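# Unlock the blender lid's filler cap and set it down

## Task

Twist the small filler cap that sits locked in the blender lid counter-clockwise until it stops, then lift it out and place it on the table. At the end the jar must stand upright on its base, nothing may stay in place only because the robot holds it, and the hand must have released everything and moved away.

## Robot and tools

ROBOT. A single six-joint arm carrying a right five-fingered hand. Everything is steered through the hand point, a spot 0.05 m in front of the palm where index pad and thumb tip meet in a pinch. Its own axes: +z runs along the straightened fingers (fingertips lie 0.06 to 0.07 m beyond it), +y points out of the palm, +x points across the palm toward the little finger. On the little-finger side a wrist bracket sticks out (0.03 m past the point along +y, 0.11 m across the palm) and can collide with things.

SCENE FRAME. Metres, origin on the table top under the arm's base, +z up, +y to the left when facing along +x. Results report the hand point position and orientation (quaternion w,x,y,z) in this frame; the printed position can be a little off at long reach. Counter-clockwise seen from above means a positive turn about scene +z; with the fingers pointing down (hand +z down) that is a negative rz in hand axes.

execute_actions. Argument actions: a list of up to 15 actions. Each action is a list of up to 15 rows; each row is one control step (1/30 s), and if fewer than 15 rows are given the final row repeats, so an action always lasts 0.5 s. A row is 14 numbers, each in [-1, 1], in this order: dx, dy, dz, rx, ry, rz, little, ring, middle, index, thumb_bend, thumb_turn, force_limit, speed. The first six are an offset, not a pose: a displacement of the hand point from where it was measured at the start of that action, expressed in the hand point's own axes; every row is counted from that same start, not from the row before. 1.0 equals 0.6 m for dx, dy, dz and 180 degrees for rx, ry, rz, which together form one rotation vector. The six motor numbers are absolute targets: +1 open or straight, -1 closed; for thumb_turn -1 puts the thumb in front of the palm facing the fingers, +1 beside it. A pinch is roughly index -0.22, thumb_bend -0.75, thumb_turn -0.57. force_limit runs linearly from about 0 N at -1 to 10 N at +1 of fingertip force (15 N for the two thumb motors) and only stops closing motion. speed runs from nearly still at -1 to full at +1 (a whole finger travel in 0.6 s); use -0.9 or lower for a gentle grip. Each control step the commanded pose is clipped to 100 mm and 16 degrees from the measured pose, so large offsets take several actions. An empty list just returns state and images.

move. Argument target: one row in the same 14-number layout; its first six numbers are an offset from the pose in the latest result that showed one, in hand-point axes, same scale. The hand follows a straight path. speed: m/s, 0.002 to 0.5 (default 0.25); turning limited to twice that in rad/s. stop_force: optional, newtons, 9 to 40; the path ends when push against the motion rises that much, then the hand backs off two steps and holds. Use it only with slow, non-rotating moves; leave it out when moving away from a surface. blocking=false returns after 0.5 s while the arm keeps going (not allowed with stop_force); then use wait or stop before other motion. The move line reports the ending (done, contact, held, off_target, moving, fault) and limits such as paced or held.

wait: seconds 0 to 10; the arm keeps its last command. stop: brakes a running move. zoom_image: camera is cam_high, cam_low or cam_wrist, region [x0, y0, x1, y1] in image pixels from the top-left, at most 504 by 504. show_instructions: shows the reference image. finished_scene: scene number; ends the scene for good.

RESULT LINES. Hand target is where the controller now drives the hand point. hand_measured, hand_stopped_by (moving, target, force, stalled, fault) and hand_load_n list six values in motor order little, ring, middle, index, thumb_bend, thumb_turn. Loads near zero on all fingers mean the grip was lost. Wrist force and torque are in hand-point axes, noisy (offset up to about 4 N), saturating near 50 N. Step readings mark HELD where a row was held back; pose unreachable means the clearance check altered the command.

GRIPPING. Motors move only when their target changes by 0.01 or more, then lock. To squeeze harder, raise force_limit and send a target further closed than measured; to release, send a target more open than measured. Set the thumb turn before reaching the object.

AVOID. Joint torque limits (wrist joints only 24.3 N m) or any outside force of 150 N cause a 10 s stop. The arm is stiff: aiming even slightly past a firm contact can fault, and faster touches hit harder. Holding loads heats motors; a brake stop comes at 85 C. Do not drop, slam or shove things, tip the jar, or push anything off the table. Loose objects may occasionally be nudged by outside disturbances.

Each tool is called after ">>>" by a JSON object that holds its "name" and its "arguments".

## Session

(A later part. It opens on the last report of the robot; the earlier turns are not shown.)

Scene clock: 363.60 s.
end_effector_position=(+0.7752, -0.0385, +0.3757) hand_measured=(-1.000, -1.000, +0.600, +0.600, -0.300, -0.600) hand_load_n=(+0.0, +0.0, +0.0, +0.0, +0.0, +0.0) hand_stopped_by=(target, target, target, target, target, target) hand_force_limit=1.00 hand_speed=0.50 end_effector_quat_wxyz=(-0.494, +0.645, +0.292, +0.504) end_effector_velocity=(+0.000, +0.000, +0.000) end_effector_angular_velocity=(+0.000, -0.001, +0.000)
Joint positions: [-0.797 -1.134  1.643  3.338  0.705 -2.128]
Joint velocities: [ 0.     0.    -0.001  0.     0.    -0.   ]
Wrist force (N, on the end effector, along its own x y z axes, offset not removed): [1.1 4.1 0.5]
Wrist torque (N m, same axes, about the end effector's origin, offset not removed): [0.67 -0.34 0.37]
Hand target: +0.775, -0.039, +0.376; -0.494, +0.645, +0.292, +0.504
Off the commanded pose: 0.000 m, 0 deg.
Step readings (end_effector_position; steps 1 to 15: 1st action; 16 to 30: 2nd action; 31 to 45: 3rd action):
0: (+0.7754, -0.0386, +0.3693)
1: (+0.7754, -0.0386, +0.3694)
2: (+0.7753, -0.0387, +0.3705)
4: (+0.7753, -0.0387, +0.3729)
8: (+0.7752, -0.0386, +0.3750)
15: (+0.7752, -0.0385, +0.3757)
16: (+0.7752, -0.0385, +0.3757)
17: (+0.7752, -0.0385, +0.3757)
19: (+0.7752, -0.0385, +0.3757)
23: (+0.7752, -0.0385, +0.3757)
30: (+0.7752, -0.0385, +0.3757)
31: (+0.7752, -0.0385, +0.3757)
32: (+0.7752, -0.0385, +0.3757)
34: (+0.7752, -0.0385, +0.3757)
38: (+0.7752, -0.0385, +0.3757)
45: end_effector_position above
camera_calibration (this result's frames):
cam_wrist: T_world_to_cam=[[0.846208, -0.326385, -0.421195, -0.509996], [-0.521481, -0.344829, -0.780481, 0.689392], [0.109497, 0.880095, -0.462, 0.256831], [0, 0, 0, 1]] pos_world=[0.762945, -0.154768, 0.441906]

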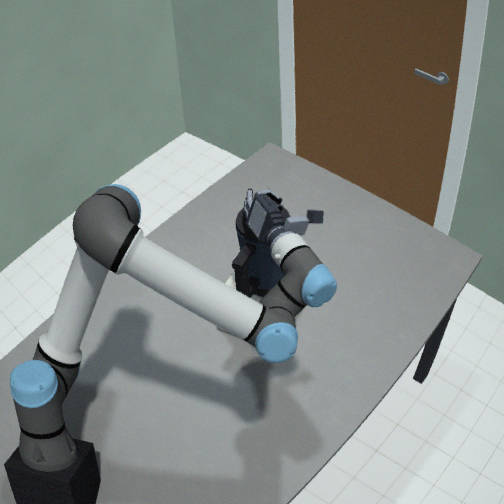

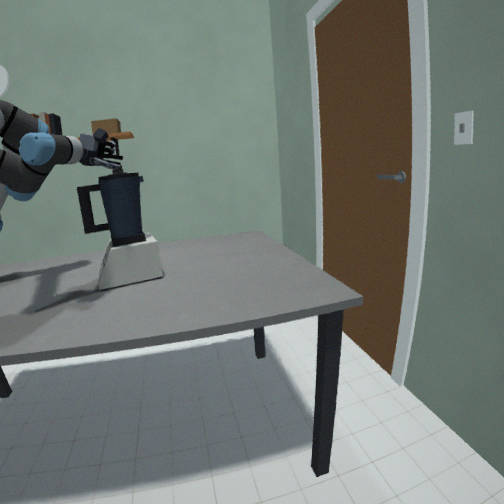

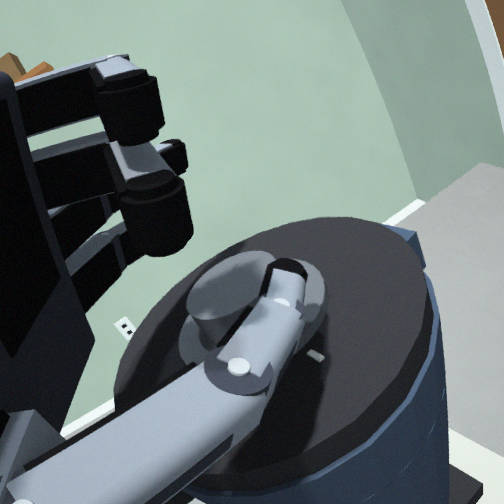

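>>> {"name": "execute_actions", "arguments": {"actions": [[[0,0,0,0,0,0,-1,-1,0.6,0.6,0.25,-0.6,1,0.5]]]}}

>>> {"name": "move", "arguments": {"target": [-0.03,0.011,0,0,0,0,-1,-1,0.6,0.6,0.25,-0.6,1,0.5], "speed": 0.01, "stop_force": 9}}

Scene clock: 366.47 s.
end_effector_position=(+0.7752, -0.0385, +0.3757) hand_measured=(-1.000, -1.000, +0.600, +0.600, +0.250, -0.600) hand_load_n=(+0.0, +0.0, +0.0, +0.0, +0.0, +0.0) hand_stopped_by=(target, target, target, target, moving, target) hand_force_limit=1.00 hand_speed=0.50 end_effector_quat_wxyz=(-0.494, +0.645, +0.292, +0.504) end_effector_velocity=(+0.000, +0.000, +0.000) end_effector_angular_velocity=(-0.001, -0.001, +0.000)
Joint positions: [-0.797 -1.134  1.643  3.338  0.705 -2.128]
Joint velocities: [ 0.    -0.    -0.     0.    -0.    -0.001]
Wrist force (N, on the end effector, along its own x y z axes, offset not removed): [0.3 4.7 -0.5]
Wrist torque (N m, same axes, about the end effector's origin, offset not removed): [0.87 0.08 0.37]
Hand target: +0.775, -0.039, +0.376; -0.494, +0.645, +0.292, +0.504
Off the commanded pose: 0.000 m, 0 deg.
Step readings (end_effector_position):
0: (+0.7752, -0.0385, +0.3757)
1: (+0.7752, -0.0385, +0.3757)
2: (+0.7752, -0.0385, +0.3757)
4: (+0.7752, -0.0385, +0.3757)
8: (+0.7752, -0.0385, +0.3757)
15: end_effector_position above
camera_calibration (this result's frames):
cam_wrist: T_world_to_cam=[[0.846208, -0.326385, -0.421194, -0.509996], [-0.521481, -0.344829, -0.780481, 0.689392], [0.109497, 0.880095, -0.462, 0.256831], [0, 0, 0, 1]] pos_world=[0.762945, -0.154768, 0.441906]

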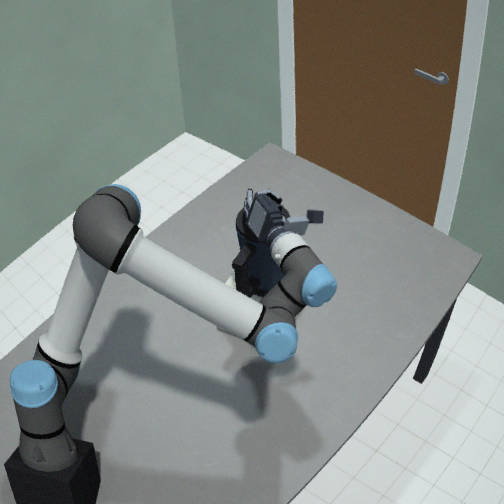

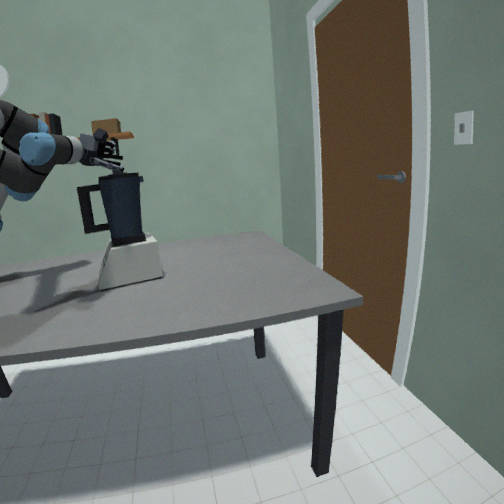

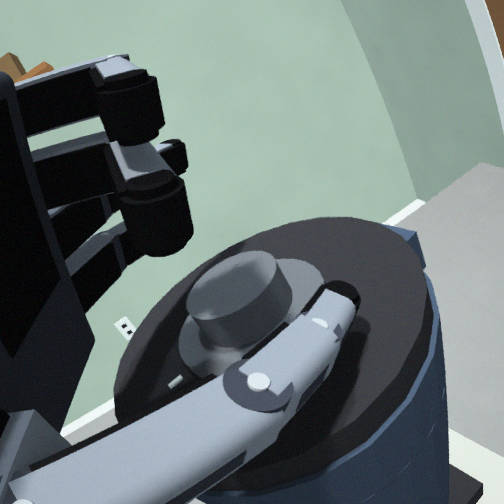

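Scene clock: 367.50 s.
end_effector_position=(+0.7751, -0.0385, +0.3689) hand_measured=(-1.000, -1.000, +0.600, +0.600, +0.248, -0.600) hand_load_n=(+0.0, +0.0, +0.0, +0.0, -4.0, -9.0) hand_stopped_by=(target, target, target, target, target, target) hand_force_limit=1.00 hand_speed=0.50 end_effector_quat_wxyz=(-0.494, +0.645, +0.292, +0.504) end_effector_velocity=(-0.000, -0.000, +0.003) end_effector_angular_velocity=(+0.003, +0.003, -0.001)
Joint positions: [-0.791 -1.126  1.647  3.33   0.701 -2.134]
Joint velocities: [-0.003 -0.004  0.     0.005  0.003  0.004]
Wrist force (N, on the end effector, along its own x y z axes, offset not removed): [8.3 2.0 -0.8]
Wrist torque (N m, same axes, about the end effector's origin, offset not removed): [0.78 -0.06 0.17]
Hand target: +0.775, -0.039, +0.369; -0.494, +0.645, +0.292, +0.504
Off the commanded pose: 0.012 m, 0 deg.
move: contact
camera_calibration (this result's frames):
cam_wrist: T_world_to_cam=[[0.846135, -0.326374, -0.421349, -0.512699], [-0.5216, -0.344682, -0.780467, 0.684142], [0.109493, 0.880156, -0.461884, 0.253635], [0, 0, 0, 1]] pos_world=[0.76289, -0.154758, 0.435075]

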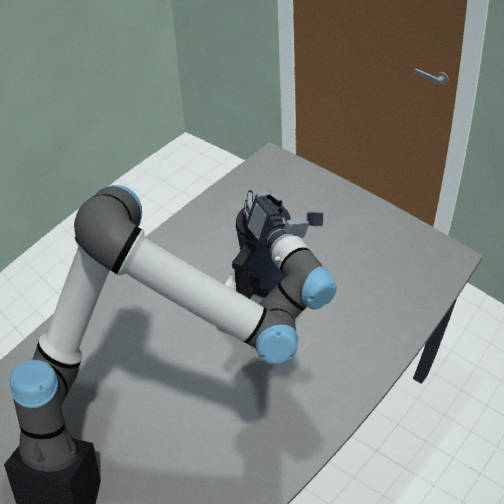

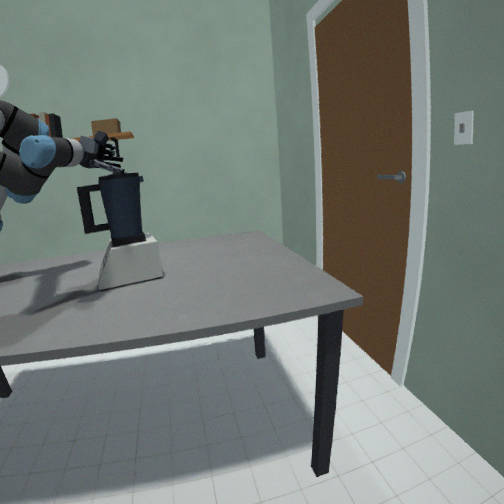

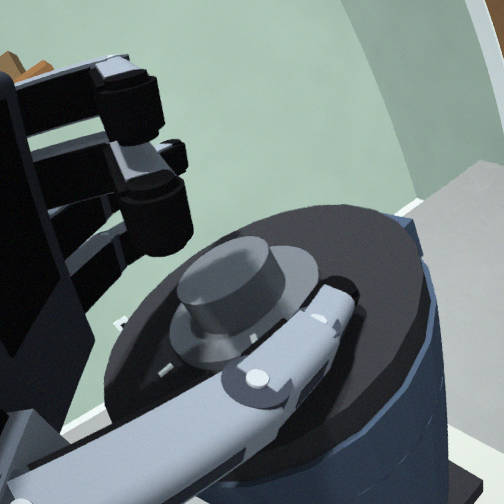

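>>> {"name": "execute_actions", "arguments": {"actions": [[[0.004,-0.0015,0,0,0,0,-1,-1,0.6,0.6,0.25,-0.6,1,0.5]],[[0,0,0,0,0,0,-1,-1,0.6,-0.3,-0.5,-0.6,1,0.3]],[[0,0,0,0,0,0,-1,-1,0.6,-0.3,-0.5,-0.6,1,0.3]],[[0,0,0,0,0,0,-1,-1,0.6,-0.3,-0.5,-0.6,1,0.3]],[[0,0,0,0,0,0,-1,-1,0.6,-0.9,-0.9,-0.6,1,0.3]],[[0,0,0,0,0,0,-1,-1,0.6,-0.9,-0.9,-0.6,1,0.3]]]}}

Scene clock: 372.37 s.
end_effector_position=(+0.7751, -0.0384, +0.3716) hand_measured=(-1.000, -1.000, +0.600, +0.066, -0.900, -0.600) hand_load_n=(+0.0, +0.0, +0.0, +9.0, +0.0, +0.0) hand_stopped_by=(target, target, target, force, target, target) hand_force_limit=1.00 hand_speed=0.30 end_effector_quat_wxyz=(-0.494, +0.645, +0.292, +0.504) end_effector_velocity=(+0.000, -0.000, -0.000) end_effector_angular_velocity=(-0.000, -0.000, -0.001)
Joint positions: [-0.793 -1.13   1.645  3.333  0.703 -2.131]
Joint velocities: [-0.  0.  0. -0. -0. -0.]
Wrist force (N, on the end effector, along its own x y z axes, offset not removed): [20.3 -4.1 7.4]
Wrist torque (N m, same axes, about the end effector's origin, offset not removed): [0.72 0.32 0.53]
Hand target: +0.775, -0.038, +0.372; -0.494, +0.645, +0.292, +0.504
Off the commanded pose: 0.000 m, 0 deg.
Step readings (end_effector_position; steps 1 to 15: 1st action; 16 to 30: 2nd action; 31 to 45: 3rd action; 46 to 60: 4th action; 61 to 75: 5th action; 76 to 90: 6th action):
0: (+0.7751, -0.0385, +0.3694)
1: (+0.7751, -0.0385, +0.3694)
2: (+0.7751, -0.0385, +0.3698)
4: (+0.7751, -0.0385, +0.3705)
8: (+0.7751, -0.0385, +0.3712)
15: (+0.7751, -0.0385, +0.3714)
16: (+0.7751, -0.0385, +0.3714)
17: (+0.7751, -0.0385, +0.3714)
19: (+0.7751, -0.0385, +0.3714)
23: (+0.7751, -0.0385, +0.3714)
30: (+0.7751, -0.0384, +0.3716)
31: (+0.7751, -0.0384, +0.3716)
32: (+0.7751, -0.0384, +0.3716)
34: (+0.7751, -0.0384, +0.3716)
38: (+0.7751, -0.0384, +0.3716)
45: (+0.7751, -0.0384, +0.3716)
46: (+0.7751, -0.0384, +0.3716)
47: (+0.7751, -0.0384, +0.3716)
49: (+0.7751, -0.0384, +0.3716)
53: (+0.7751, -0.0384, +0.3716)
60: (+0.7751, -0.0384, +0.3716)
61: (+0.7751, -0.0384, +0.3716)
62: (+0.7751, -0.0384, +0.3716)
64: (+0.7751, -0.0384, +0.3716)
68: (+0.7751, -0.0384, +0.3716)
75: (+0.7751, -0.0384, +0.3716)
76: (+0.7751, -0.0384, +0.3716)
77: (+0.7751, -0.0384, +0.3716)
79: (+0.7751, -0.0384, +0.3716)
83: (+0.7751, -0.0384, +0.3716)
90: end_effector_position above
camera_calibration (this result's frames):
cam_wrist: T_world_to_cam=[[0.846366, -0.326062, -0.421128, -0.511729], [-0.521262, -0.344824, -0.780629, 0.686107], [0.109318, 0.880216, -0.461811, 0.254919], [0, 0, 0, 1]] pos_world=[0.762885, -0.154653, 0.437816]

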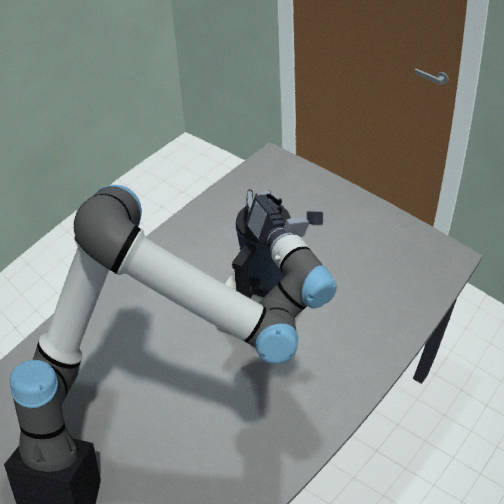

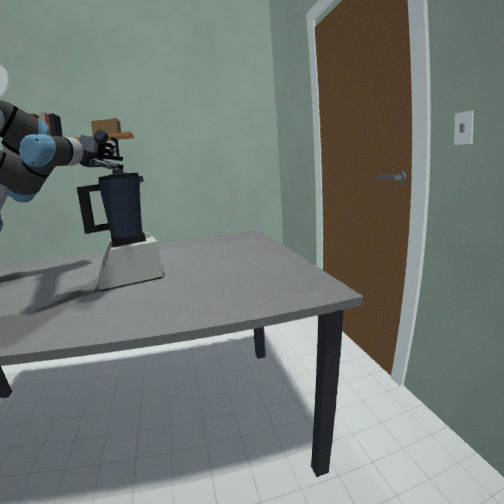

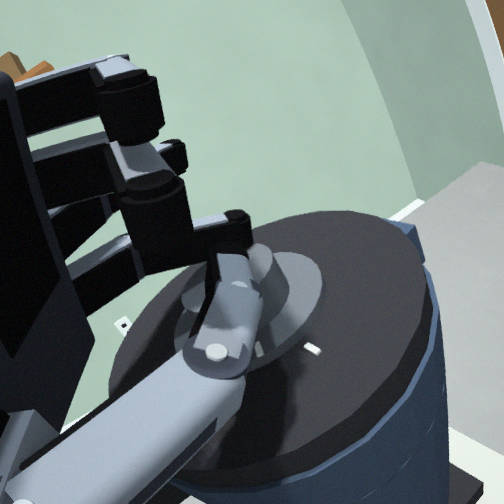

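>>> {"name": "execute_actions", "arguments": {"actions": [[[0.004,-0.0015,0,0,0,0,-1,-1,0.6,0.6,0.25,-0.6,1,0.8]],[[0,-0.0,-0.012,0,0,0,-1,-1,0.6,0.6,0.25,-0.6,1,0.8]],[[-0.0058,0.0021,0.012,0,0,0,-1,-1,0.6,0.6,0.25,-0.6,1,0.8]]]}}

Scene clock: 379.17 s.
end_effector_position=(+0.7751, -0.0384, +0.3705) hand_measured=(-1.000, -1.000, +0.600, +0.600, +0.250, -0.600) hand_load_n=(+0.0, +0.0, +0.0, +0.0, -0.5, -2.0) hand_stopped_by=(target, target, target, target, target, target) hand_force_limit=1.00 hand_speed=0.80 end_effector_quat_wxyz=(-0.494, +0.645, +0.292, +0.504) end_effector_velocity=(+0.000, +0.001, -0.000) end_effector_angular_velocity=(+0.001, +0.000, +0.000)
Joint positions: [-0.793 -1.128  1.646  3.332  0.702 -2.132]
Joint velocities: [ 0.001 -0.001  0.001  0.001 -0.    -0.001]
Wrist force (N, on the end effector, along its own x y z axes, offset not removed): [1.7 2.3 -1.5]
Wrist torque (N m, same axes, about the end effector's origin, offset not removed): [0.58 0.14 0.11]
Hand target: +0.775, -0.038, +0.370; -0.494, +0.645, +0.292, +0.504
Off the commanded pose: 0.000 m, 0 deg.
Step readings (end_effector_position; steps 1 to 15: 1st action; 16 to 30: 2nd action; 31 to 45: 3rd action):
0: (+0.7751, -0.0384, +0.3716)
1: (+0.7751, -0.0384, +0.3716)
2: (+0.7751, -0.0384, +0.3720)
4: (+0.7751, -0.0385, +0.3728)
8: (+0.7751, -0.0385, +0.3738)
15: (+0.7751, -0.0384, +0.3741)
16: (+0.7750, -0.0385, +0.3742)
17: (+0.7746, -0.0396, +0.3743)
19: (+0.7736, -0.0423, +0.3743)
23: (+0.7727, -0.0444, +0.3742)
30: (+0.7725, -0.0451, +0.3742)
31: (+0.7725, -0.0450, +0.3741)
32: (+0.7729, -0.0439, +0.3736)
34: (+0.7739, -0.0413, +0.3721)
38: (+0.7748, -0.0390, +0.3709)
45: end_effector_position above
camera_calibration (this result's frames):
cam_wrist: T_world_to_cam=[[0.846368, -0.326072, -0.421117, -0.512182], [-0.521257, -0.344829, -0.78063, 0.685204], [0.109328, 0.88021, -0.46182, 0.254402], [0, 0, 0, 1]] pos_world=[0.762849, -0.154656, 0.436691]

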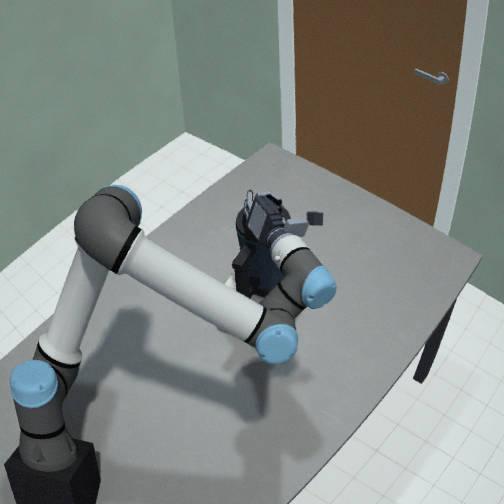

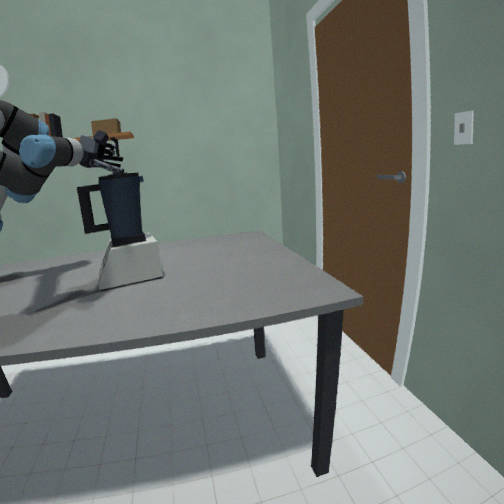

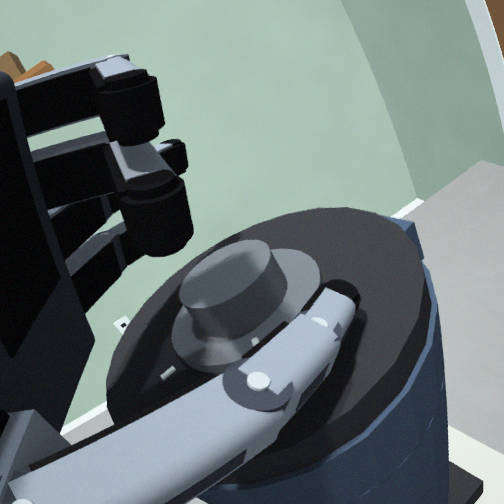

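>>> {"name": "move", "arguments": {"target": [-0.0065,-0.018,0.027,0,0,0,-1,-1,0.6,0.6,0.25,-0.6,1,0.8], "speed": 0.008, "stop_force": 10}}

Scene clock: 382.93 s.
end_effector_position=(+0.7707, -0.0213, +0.3704) hand_measured=(-1.000, -1.000, +0.600, +0.600, +0.248, -0.602) hand_load_n=(+0.0, +0.0, +0.0, +0.0, -1.5, -19.5) hand_stopped_by=(target, target, target, target, target, target) hand_force_limit=1.00 hand_speed=0.80 end_effector_quat_wxyz=(-0.494, +0.645, +0.292, +0.504) end_effector_velocity=(+0.001, -0.003, +0.000) end_effector_angular_velocity=(+0.001, +0.002, -0.000)
Joint positions: [-0.78  -1.163  1.688  3.334  0.693 -2.145]
Joint velocities: [-0.003  0.005 -0.007 -0.     0.002  0.004]
Wrist force (N, on the end effector, along its own x y z axes, offset not removed): [16.5 1.2 -9.1]
Wrist torque (N m, same axes, about the end effector's origin, offset not removed): [0.71 0.04 -0.30]
Hand target: +0.771, -0.022, +0.371; -0.494, +0.645, +0.292, +0.504
Off the commanded pose: 0.002 m, 0 deg.
move: contact
camera_calibration (this result's frames):
cam_wrist: T_world_to_cam=[[0.846283, -0.326089, -0.421274, -0.502866], [-0.521395, -0.344699, -0.780596, 0.68889], [0.109331, 0.880255, -0.461733, 0.239768], [0, 0, 0, 1]] pos_world=[0.758536, -0.137576, 0.436609]

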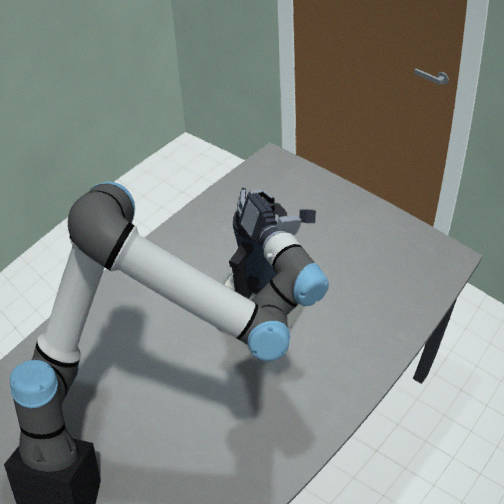

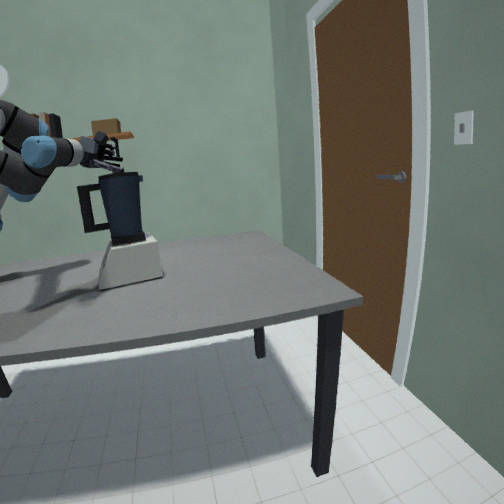

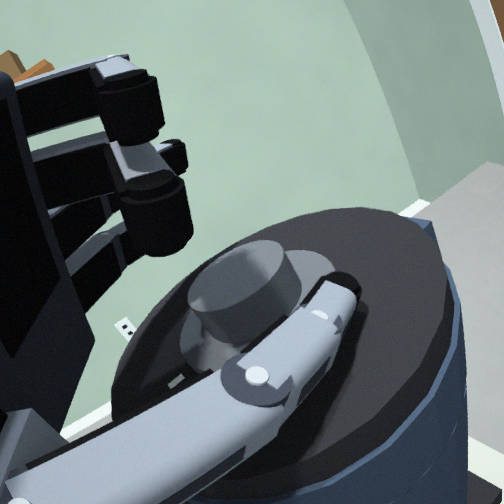

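>>> {"name": "execute_actions", "arguments": {"actions": [[[0,0,0,0,0,0,-1,-1,0.6,-0.9,0.25,-0.6,1,0.3]],[[0,0,0,0,0,0,-1,-1,0.6,-0.9,0.25,-0.6,1,0.3]],[[0,0,0,0,0,0,-1,-1,0.6,-0.9,0.25,-0.6,1,0.3]]]}}

Scene clock: 385.97 s.
end_effector_position=(+0.7707, -0.0213, +0.3704) hand_measured=(-1.000, -1.000, +0.600, -0.020, +0.254, -0.602) hand_load_n=(+0.0, +0.0, +0.0, +11.0, +4.5, -22.5) hand_stopped_by=(target, target, target, force, target, target) hand_force_limit=1.00 hand_speed=0.30 end_effector_quat_wxyz=(-0.494, +0.645, +0.292, +0.504) end_effector_velocity=(+0.000, -0.000, +0.000) end_effector_angular_velocity=(+0.000, -0.000, +0.000)
Joint positions: [-0.78  -1.163  1.688  3.334  0.693 -2.145]
Joint velocities: [ 0.  0. -0.  0.  0. -0.]
Wrist force (N, on the end effector, along its own x y z axes, offset not removed): [18.7 2.7 2.3]
Wrist torque (N m, same axes, about the end effector's origin, offset not removed): [0.49 -0.52 -0.28]
Hand target: +0.771, -0.021, +0.370; -0.494, +0.645, +0.292, +0.504
Off the commanded pose: 0.000 m, 0 deg.
Step readings (end_effector_position; steps 1 to 15: 1st action; 16 to 30: 2nd action; 31 to 45: 3rd action):
0: (+0.7708, -0.0216, +0.3706)
1: (+0.7708, -0.0216, +0.3706)
2: (+0.7708, -0.0216, +0.3706)
4: (+0.7708, -0.0216, +0.3706)
8: (+0.7708, -0.0214, +0.3705)
15: (+0.7707, -0.0213, +0.3704)
16: (+0.7707, -0.0213, +0.3704)
17: (+0.7707, -0.0213, +0.3704)
19: (+0.7707, -0.0213, +0.3704)
23: (+0.7707, -0.0213, +0.3704)
30: (+0.7707, -0.0213, +0.3704)
31: (+0.7707, -0.0213, +0.3704)
32: (+0.7707, -0.0213, +0.3704)
34: (+0.7707, -0.0213, +0.3704)
38: (+0.7707, -0.0213, +0.3704)
45: end_effector_position above
camera_calibration (this result's frames):
cam_wrist: T_world_to_cam=[[0.846338, -0.326062, -0.421183, -0.502936], [-0.521315, -0.344834, -0.78059, 0.688844], [0.109283, 0.880212, -0.461827, 0.239808], [0, 0, 0, 1]] pos_world=[0.758552, -0.137534, 0.436627]

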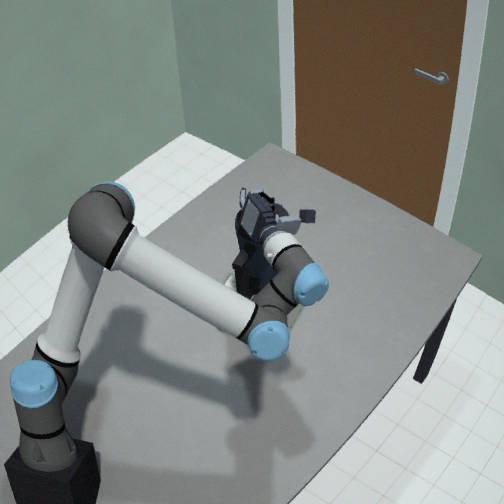

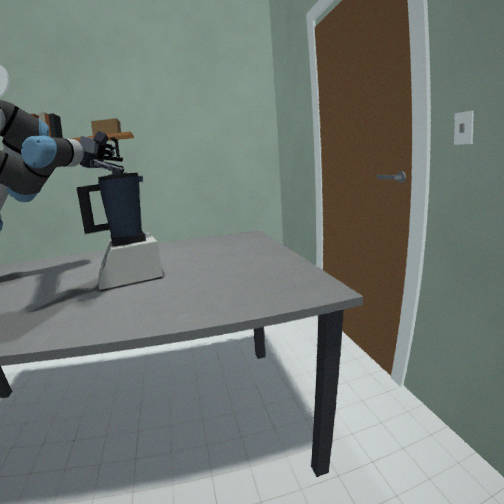

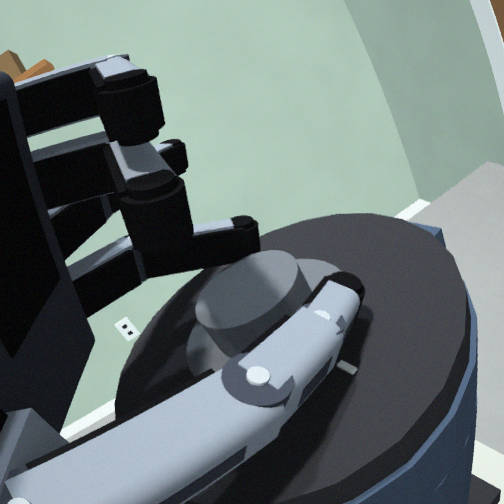

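>>> {"name": "move", "arguments": {"target": [0,0,0,0.078,-0.0285,0,-1,-1,0.6,-0.9,0.25,-0.6,1,0.3], "speed": 0.03}}

Scene clock: 400.73 s.
end_effector_position=(+0.7708, -0.0212, +0.3705) hand_measured=(-1.000, -1.000, +0.600, -0.020, +0.250, -0.602) hand_load_n=(+0.0, +0.0, +0.0, +12.0, -1.5, -19.5) hand_stopped_by=(target, target, target, force, target, target) hand_force_limit=1.00 hand_speed=0.30 end_effector_quat_wxyz=(+0.556, -0.602, -0.373, -0.436) end_effector_velocity=(+0.000, -0.000, -0.001) end_effector_angular_velocity=(+0.001, +0.001, +0.008)
Joint positions: [-0.744 -0.987  1.4    3.189  0.838 -1.972]
Joint velocities: [ 0.002  0.007 -0.011 -0.003  0.005  0.005]
Wrist force (N, on the end effector, along its own x y z axes, offset not removed): [20.0 4.2 7.3]
Wrist torque (N m, same axes, about the end effector's origin, offset not removed): [0.41 -0.03 -0.10]
Hand target: +0.771, -0.021, +0.370; +0.556, -0.602, -0.373, -0.435
Off the commanded pose: 0.000 m, 0 deg.
move: done
camera_calibration (this result's frames):
cam_wrist: T_world_to_cam=[[0.901577, -0.0973623, -0.421521, -0.54058], [-0.415458, -0.466557, -0.780845, 0.604854], [-0.120639, 0.879116, -0.461087, 0.416711], [0, 0, 0, 1]] pos_world=[0.788938, -0.13677, 0.436571]

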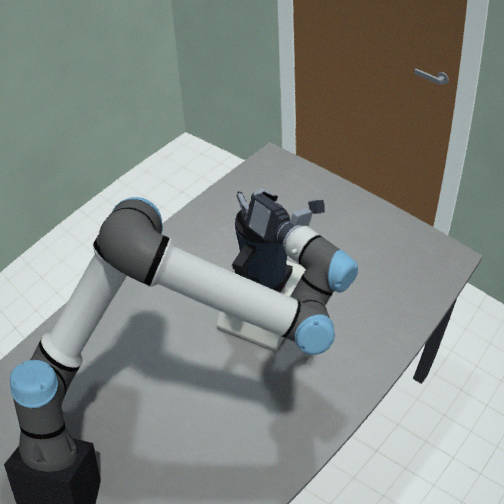

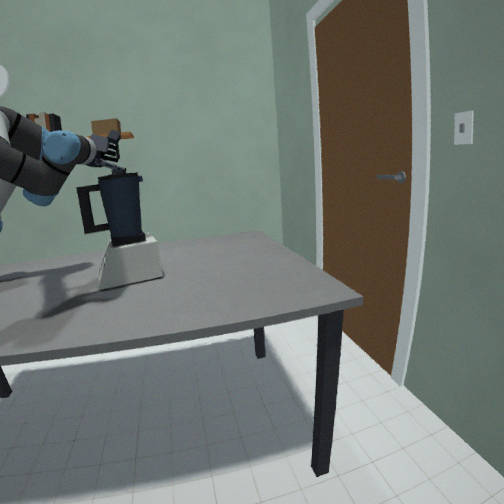

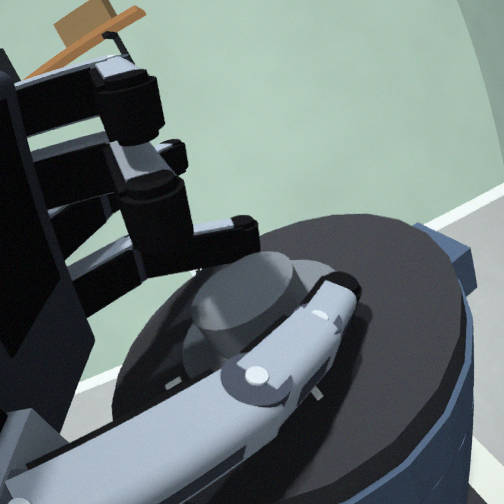

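Stable hold. Another 15°.

>>> {"name": "move", "arguments": {"target": [0,0,0,0.078,-0.0285,0,-1,-1,0.6,-0.9,0.25,-0.6,1,0.3], "speed": 0.03}}

Scene clock: 406.43 s.
end_effector_position=(+0.7709, -0.0212, +0.3705) hand_measured=(-1.000, -1.000, +0.600, -0.020, +0.250, -0.602) hand_load_n=(+0.0, +0.0, +0.0, +11.0, +1.0, -18.0) hand_stopped_by=(target, target, target, force, target, target) hand_force_limit=1.00 hand_speed=0.30 end_effector_quat_wxyz=(+0.608, -0.548, -0.448, -0.360) end_effector_velocity=(+0.000, -0.000, -0.000) end_effector_angular_velocity=(-0.000, +0.000, +0.009)
Joint positions: [-0.696 -0.82   1.067  3.159  0.993 -1.865]
Joint velocities: [ 0.002  0.007 -0.014  0.001  0.005  0.003]
Wrist force (N, on the end effector, along its own x y z axes, offset not removed): [23.8 2.9 5.8]
Wrist torque (N m, same axes, about the end effector's origin, offset not removed): [0.19 -0.60 0.13]
Hand target: +0.771, -0.021, +0.371; +0.608, -0.548, -0.448, -0.360
Off the commanded pose: 0.000 m, 0 deg.
move: done
camera_calibration (this result's frames):
cam_wrist: T_world_to_cam=[[0.896188, 0.137913, -0.421696, -0.531408], [-0.28185, -0.557072, -0.781173, 0.500148], [-0.342649, 0.818933, -0.46037, 0.586274], [0, 0, 0, 1]] pos_world=[0.818094, -0.128213, 0.436513]

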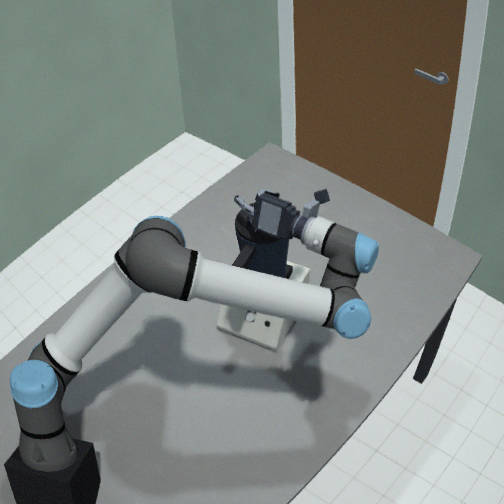

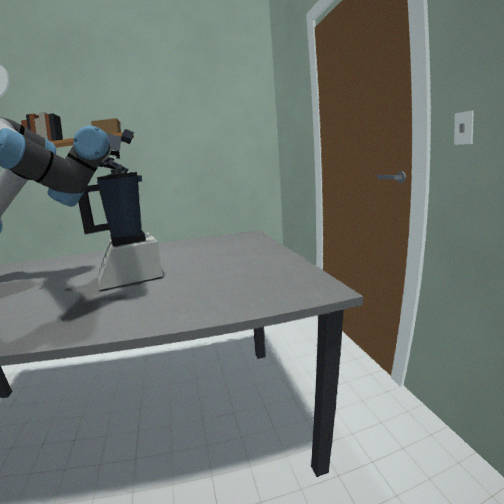

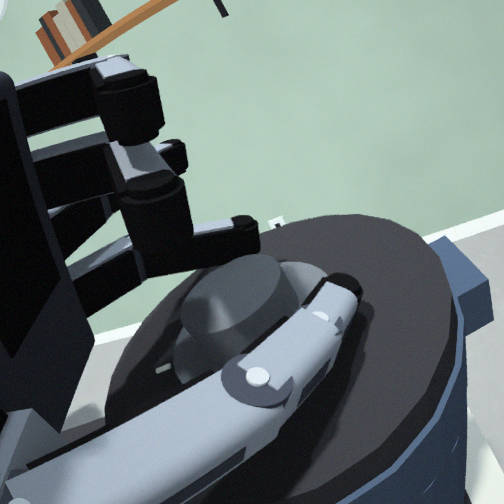

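Now try lifting.

>>> {"name": "move", "arguments": {"target": [0.03,-0.011,0,0,0,0,-1,-1,0.6,-0.9,0.25,-0.6,1,0.3], "speed": 0.02}}

Scene clock: 409.07 s.
end_effector_position=(+0.7709, -0.0211, +0.3895) hand_measured=(-1.000, -1.000, +0.600, -0.022, +0.250, -0.600) hand_load_n=(+0.0, +0.0, +0.0, +0.0, +0.0, +0.0) hand_stopped_by=(target, target, target, force, target, target) hand_force_limit=1.00 hand_speed=0.30 end_effector_quat_wxyz=(+0.608, -0.548, -0.448, -0.360) end_effector_velocity=(+0.000, +0.000, +0.002) end_effector_angular_velocity=(-0.000, -0.001, +0.000)
Joint positions: [-0.71  -0.84   1.058  3.184  1.006 -1.861]
Joint velocities: [-0.001 -0.001 -0.001  0.002  0.001 -0.   ]
Wrist force (N, on the end effector, along its own x y z axes, offset not removed): [0.7 3.8 -0.7]
Wrist torque (N m, same axes, about the end effector's origin, offset not removed): [0.58 -0.07 0.49]
Hand target: +0.771, -0.021, +0.390; +0.608, -0.548, -0.448, -0.360
Off the commanded pose: 0.000 m, 0 deg.
move: done
camera_calibration (this result's frames):
cam_wrist: T_world_to_cam=[[0.896182, 0.137911, -0.421709, -0.523401], [-0.28186, -0.557077, -0.781166, 0.515034], [-0.342656, 0.81893, -0.460371, 0.59504], [0, 0, 0, 1]] pos_world=[0.818124, -0.128199, 0.455543]

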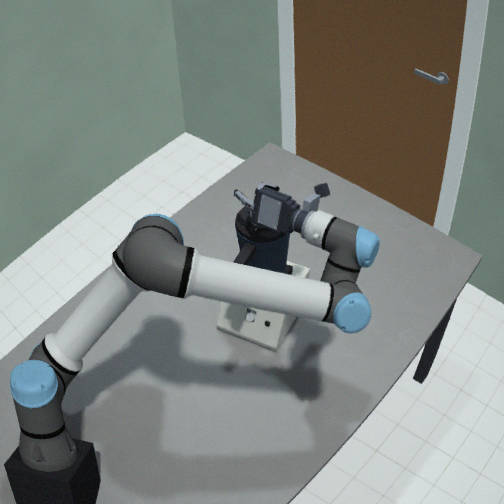

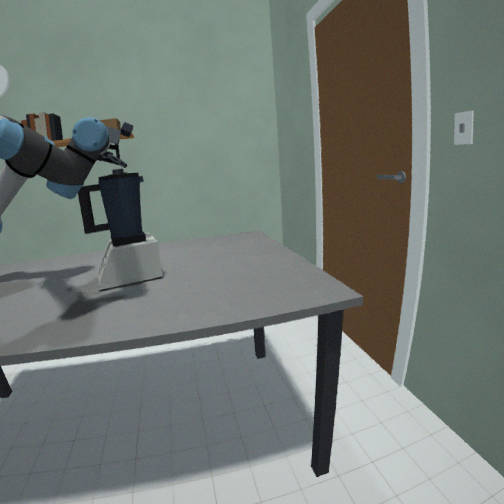

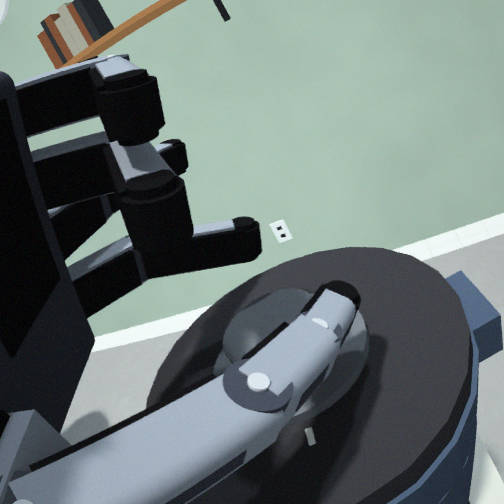

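>>> {"name": "execute_actions", "arguments": {"actions": [[[0.03,-0.011,0,0,0,0,-1,-1,0.6,0.6,0.6,-0.6,1,0.8]],[[0,0,0,0,0,0,-1,-1,0.6,0.6,0.6,0.2,1,0.8]],[[0,0,0,0,0,0,-1,-1,0.6,0.6,0.6,0.2,1,0.8]]]}}

Scene clock: 412.53 s.
end_effector_position=(+0.7709, -0.0211, +0.4086) hand_measured=(-1.000, -1.000, +0.600, +0.600, +0.600, +0.200) hand_load_n=(+0.0, +0.0, +0.0, +0.0, +1.5, -1.0) hand_stopped_by=(target, target, target, target, target, target) hand_force_limit=1.00 hand_speed=0.80 end_effector_quat_wxyz=(+0.608, -0.548, -0.448, -0.360) end_effector_velocity=(-0.000, -0.000, +0.000) end_effector_angular_velocity=(-0.000, -0.001, -0.000)
Joint positions: [-0.724 -0.858  1.047  3.211  1.02  -1.857]
Joint velocities: [-0.    -0.     0.     0.     0.    -0.001]
Wrist force (N, on the end effector, along its own x y z axes, offset not removed): [2.9 3.5 -2.9]
Wrist torque (N m, same axes, about the end effector's origin, offset not removed): [0.45 -0.43 0.25]
Hand target: +0.771, -0.021, +0.409; +0.608, -0.548, -0.448, -0.360
Off the commanded pose: 0.000 m, 0 deg.
Step readings (end_effector_position; steps 1 to 15: 1st action; 16 to 30: 2nd action; 31 to 45: 3rd action):
0: (+0.7709, -0.0211, +0.3897)
1: (+0.7709, -0.0211, +0.3899)
2: (+0.7708, -0.0212, +0.3930)
4: (+0.7708, -0.0211, +0.4006)
8: (+0.7709, -0.0211, +0.4068)
15: (+0.7709, -0.0211, +0.4086)
16: (+0.7709, -0.0211, +0.4086)
17: (+0.7709, -0.0211, +0.4086)
19: (+0.7709, -0.0211, +0.4086)
23: (+0.7709, -0.0211, +0.4086)
30: (+0.7709, -0.0211, +0.4086)
31: (+0.7709, -0.0211, +0.4086)
32: (+0.7709, -0.0211, +0.4086)
34: (+0.7709, -0.0211, +0.4086)
38: (+0.7709, -0.0211, +0.4086)
45: end_effector_position above
camera_calibration (this result's frames):
cam_wrist: T_world_to_cam=[[0.896176, 0.137901, -0.421725, -0.515374], [-0.281879, -0.557075, -0.78116, 0.529956], [-0.342656, 0.818932, -0.460366, 0.603813], [0, 0, 0, 1]] pos_world=[0.818149, -0.128186, 0.47461]

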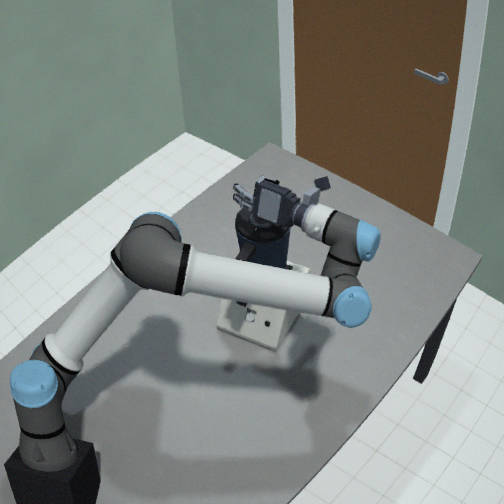

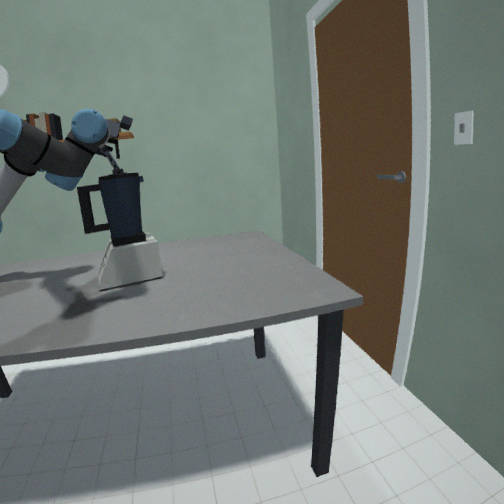

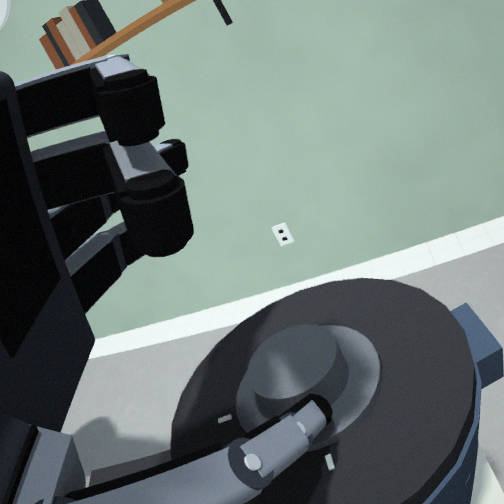

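>>> {"name": "execute_actions", "arguments": {"actions": [[[0,0,0,0,0,0,-1,-1,0.6,0.6,0.6,-0.96,1,0.8]],[[0.0125,0.0345,-0.05,0,0,0,-1,-1,0.6,0.6,0.6,-0.96,1,0.8]],[[0,0,0,0,0,0,-1,-1,0.6,0.6,0.6,-0.96,1,0.8]]]}}

>>> {"name": "move", "arguments": {"target": [-0.077,0.028,0,0,0,0,-1,-1,0.6,0.6,0.6,-0.96,1,0.8], "speed": 0.03}}

Scene clock: 417.93 s.
end_effector_position=(+0.7968, -0.0472, +0.4084) hand_measured=(-1.000, -1.000, +0.600, +0.600, +0.600, -0.960) hand_load_n=(+0.0, +0.0, +0.0, +0.0, +0.0, +0.0) hand_stopped_by=(target, target, target, target, target, target) hand_force_limit=1.00 hand_speed=0.80 end_effector_quat_wxyz=(+0.608, -0.548, -0.447, -0.360) end_effector_velocity=(-0.000, -0.000, +0.000) end_effector_angular_velocity=(+0.000, -0.001, -0.001)
Joint positions: [-0.725 -0.756  0.859  3.298  1.02  -1.857]
Joint velocities: [-0.    -0.001  0.001 -0.    -0.    -0.001]
Wrist force (N, on the end effector, along its own x y z axes, offset not removed): [0.6 4.6 -1.5]
Wrist torque (N m, same axes, about the end effector's origin, offset not removed): [0.80 0.02 0.39]
Hand target: +0.797, -0.047, +0.408; +0.608, -0.548, -0.447, -0.360
Off the commanded pose: 0.000 m, 0 deg.
Step readings (end_effector_position; steps 1 to 15: 1st action; 16 to 30: 2nd action; 31 to 45: 3rd action):
0: (+0.7709, -0.0211, +0.4086)
1: (+0.7709, -0.0211, +0.4086)
2: (+0.7709, -0.0211, +0.4086)
4: (+0.7709, -0.0211, +0.4086)
8: (+0.7709, -0.0211, +0.4086)
15: (+0.7709, -0.0211, +0.4086)
16: (+0.7710, -0.0213, +0.4086)
17: (+0.7730, -0.0244, +0.4077)
19: (+0.7819, -0.0356, +0.4061)
23: (+0.7925, -0.0445, +0.4077)
30: (+0.7968, -0.0472, +0.4084)
31: (+0.7969, -0.0473, +0.4085)
32: (+0.7969, -0.0473, +0.4085)
34: (+0.7969, -0.0473, +0.4085)
38: (+0.7968, -0.0472, +0.4085)
45: end_effector_position above
camera_calibration (this result's frames):
cam_wrist: T_world_to_cam=[[0.896309, 0.137215, -0.421666, -0.535186], [-0.282325, -0.55669, -0.781274, 0.523019], [-0.34194, 0.81931, -0.460227, 0.633307], [0, 0, 0, 1]] pos_world=[0.843907, -0.154279, 0.474416]

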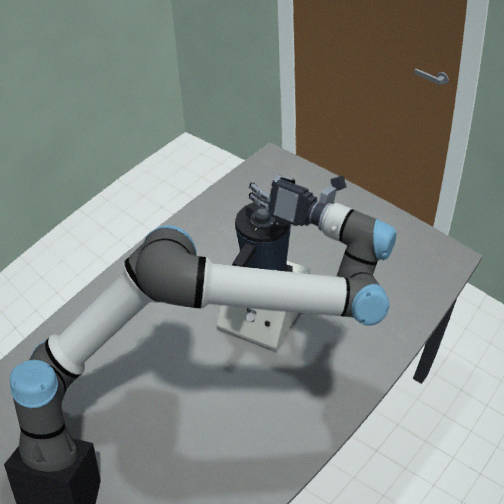

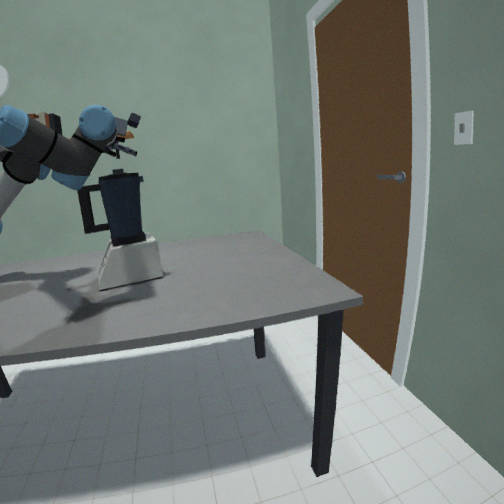

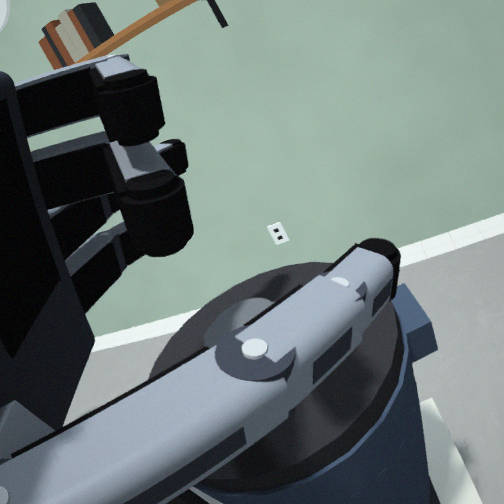

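Scene clock: 419.90 s.
end_effector_position=(+0.7966, -0.0471, +0.3596) hand_measured=(-1.000, -1.000, +0.600, +0.602, +0.600, -0.960) hand_load_n=(+0.0, +0.0, +0.0, +17.5, +0.0, +0.0) hand_stopped_by=(target, target, target, target, target, target) hand_force_limit=1.00 hand_speed=0.80 end_effector_quat_wxyz=(+0.608, -0.548, -0.447, -0.360) end_effector_velocity=(+0.000, +0.000, -0.002) end_effector_angular_velocity=(-0.001, +0.000, -0.001)
Joint positions: [-0.691 -0.712  0.886  3.232  0.988 -1.868]
Joint velocities: [ 0.002  0.002  0.001 -0.003 -0.003 -0.   ]
Wrist force (N, on the end effector, along its own x y z axes, offset not removed): [43.3 -15.9 10.1]
Wrist torque (N m, same axes, about the end effector's origin, offset not removed): [1.43 1.83 2.05]
Hand target: +0.797, -0.047, +0.359; +0.608, -0.548, -0.447, -0.360
Off the commanded pose: 0.000 m, 0 deg.
move: done
camera_calibration (this result's frames):
cam_wrist: T_world_to_cam=[[0.896321, 0.137478, -0.421554, -0.555605], [-0.282089, -0.556713, -0.781343, 0.484643], [-0.342102, 0.81925, -0.460212, 0.610855], [0, 0, 0, 1]] pos_world=[0.843688, -0.154253, 0.425578]

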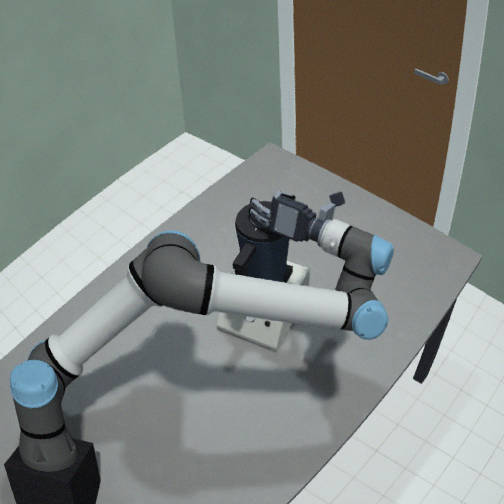

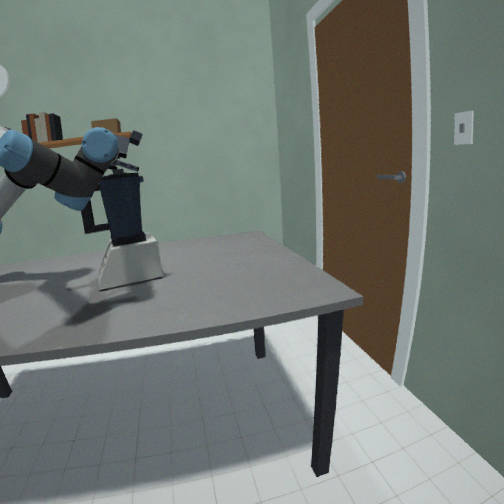

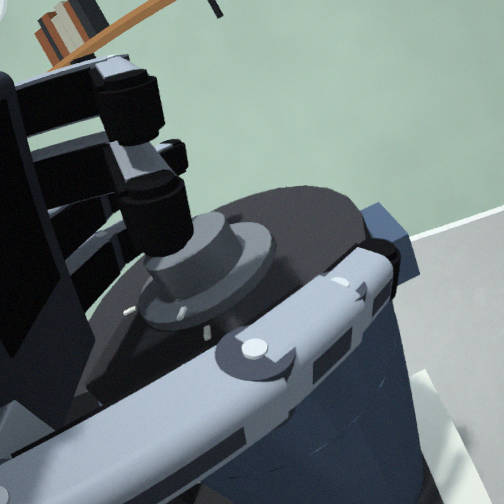

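>>> {"name": "execute_actions", "arguments": {"actions": [[[0.008,-0.003,0,0,0,0,-1,-1,0.6,0.6,0.6,-0.96,1,0.8]],[[-0.0034,-0.0094,0,0,0,0,-1,-1,0.6,0.6,0.6,-0.96,1,0.8]],[[-0.008,0.003,0,0,0,0,-1,-1,0.6,0.6,0.6,-0.96,1,0.8]]]}}

Scene clock: 424.20 s.
end_effector_position=(+0.7907, -0.0481, +0.3596) hand_measured=(-1.000, -1.000, +0.600, +0.600, +0.600, -0.960) hand_load_n=(+0.0, +0.0, +0.0, +0.5, +0.0, +0.0) hand_stopped_by=(target, target, target, target, target, target) hand_force_limit=1.00 hand_speed=0.80 end_effector_quat_wxyz=(+0.608, -0.548, -0.447, -0.360) end_effector_velocity=(+0.000, -0.000, -0.000) end_effector_angular_velocity=(-0.001, -0.000, -0.000)
Joint positions: [-0.696 -0.722  0.913  3.215  0.993 -1.866]
Joint velocities: [ 0.     0.001 -0.    -0.    -0.001 -0.   ]
Wrist force (N, on the end effector, along its own x y z axes, offset not removed): [0.6 3.0 -0.2]
Wrist torque (N m, same axes, about the end effector's origin, offset not removed): [0.68 0.00 0.27]
Hand target: +0.791, -0.048, +0.360; +0.608, -0.548, -0.447, -0.360
Off the commanded pose: 0.000 m, 0 deg.
Step readings (end_effector_position; steps 1 to 15: 1st action; 16 to 30: 2nd action; 31 to 45: 3rd action):
0: (+0.7966, -0.0472, +0.3593)
1: (+0.7966, -0.0472, +0.3593)
2: (+0.7966, -0.0472, +0.3600)
4: (+0.7966, -0.0472, +0.3618)
8: (+0.7966, -0.0472, +0.3638)
15: (+0.7965, -0.0472, +0.3646)
16: (+0.7965, -0.0472, +0.3647)
17: (+0.7955, -0.0473, +0.3649)
19: (+0.7932, -0.0476, +0.3648)
23: (+0.7912, -0.0480, +0.3647)
30: (+0.7907, -0.0481, +0.3646)
31: (+0.7906, -0.0481, +0.3646)
32: (+0.7906, -0.0481, +0.3638)
34: (+0.7906, -0.0481, +0.3618)
38: (+0.7907, -0.0481, +0.3601)
45: end_effector_position above
camera_calibration (this result's frames):
cam_wrist: T_world_to_cam=[[0.896301, 0.13743, -0.421613, -0.550186], [-0.28218, -0.556674, -0.781337, 0.482522], [-0.342081, 0.819284, -0.460168, 0.609551], [0, 0, 0, 1]] pos_world=[0.837806, -0.155176, 0.425543]

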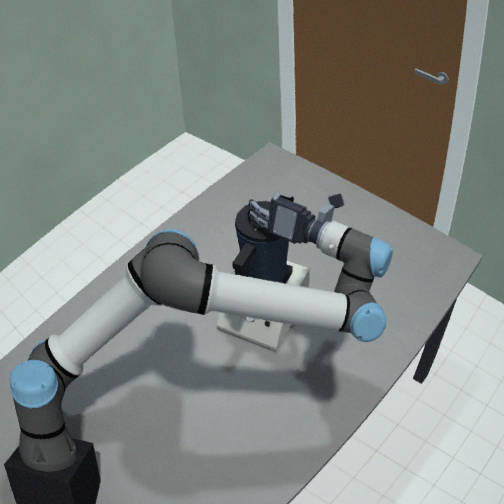

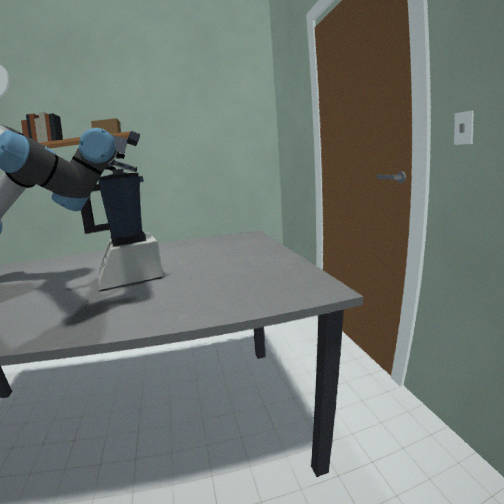

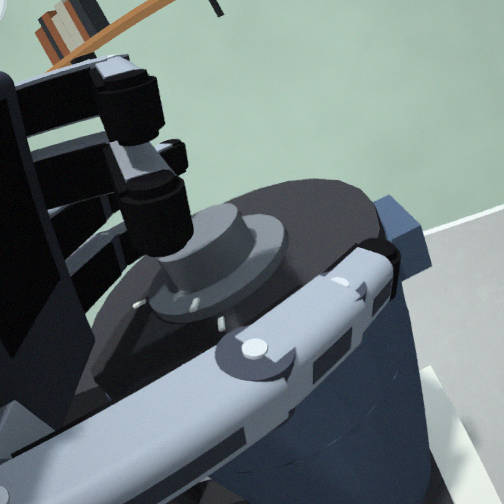

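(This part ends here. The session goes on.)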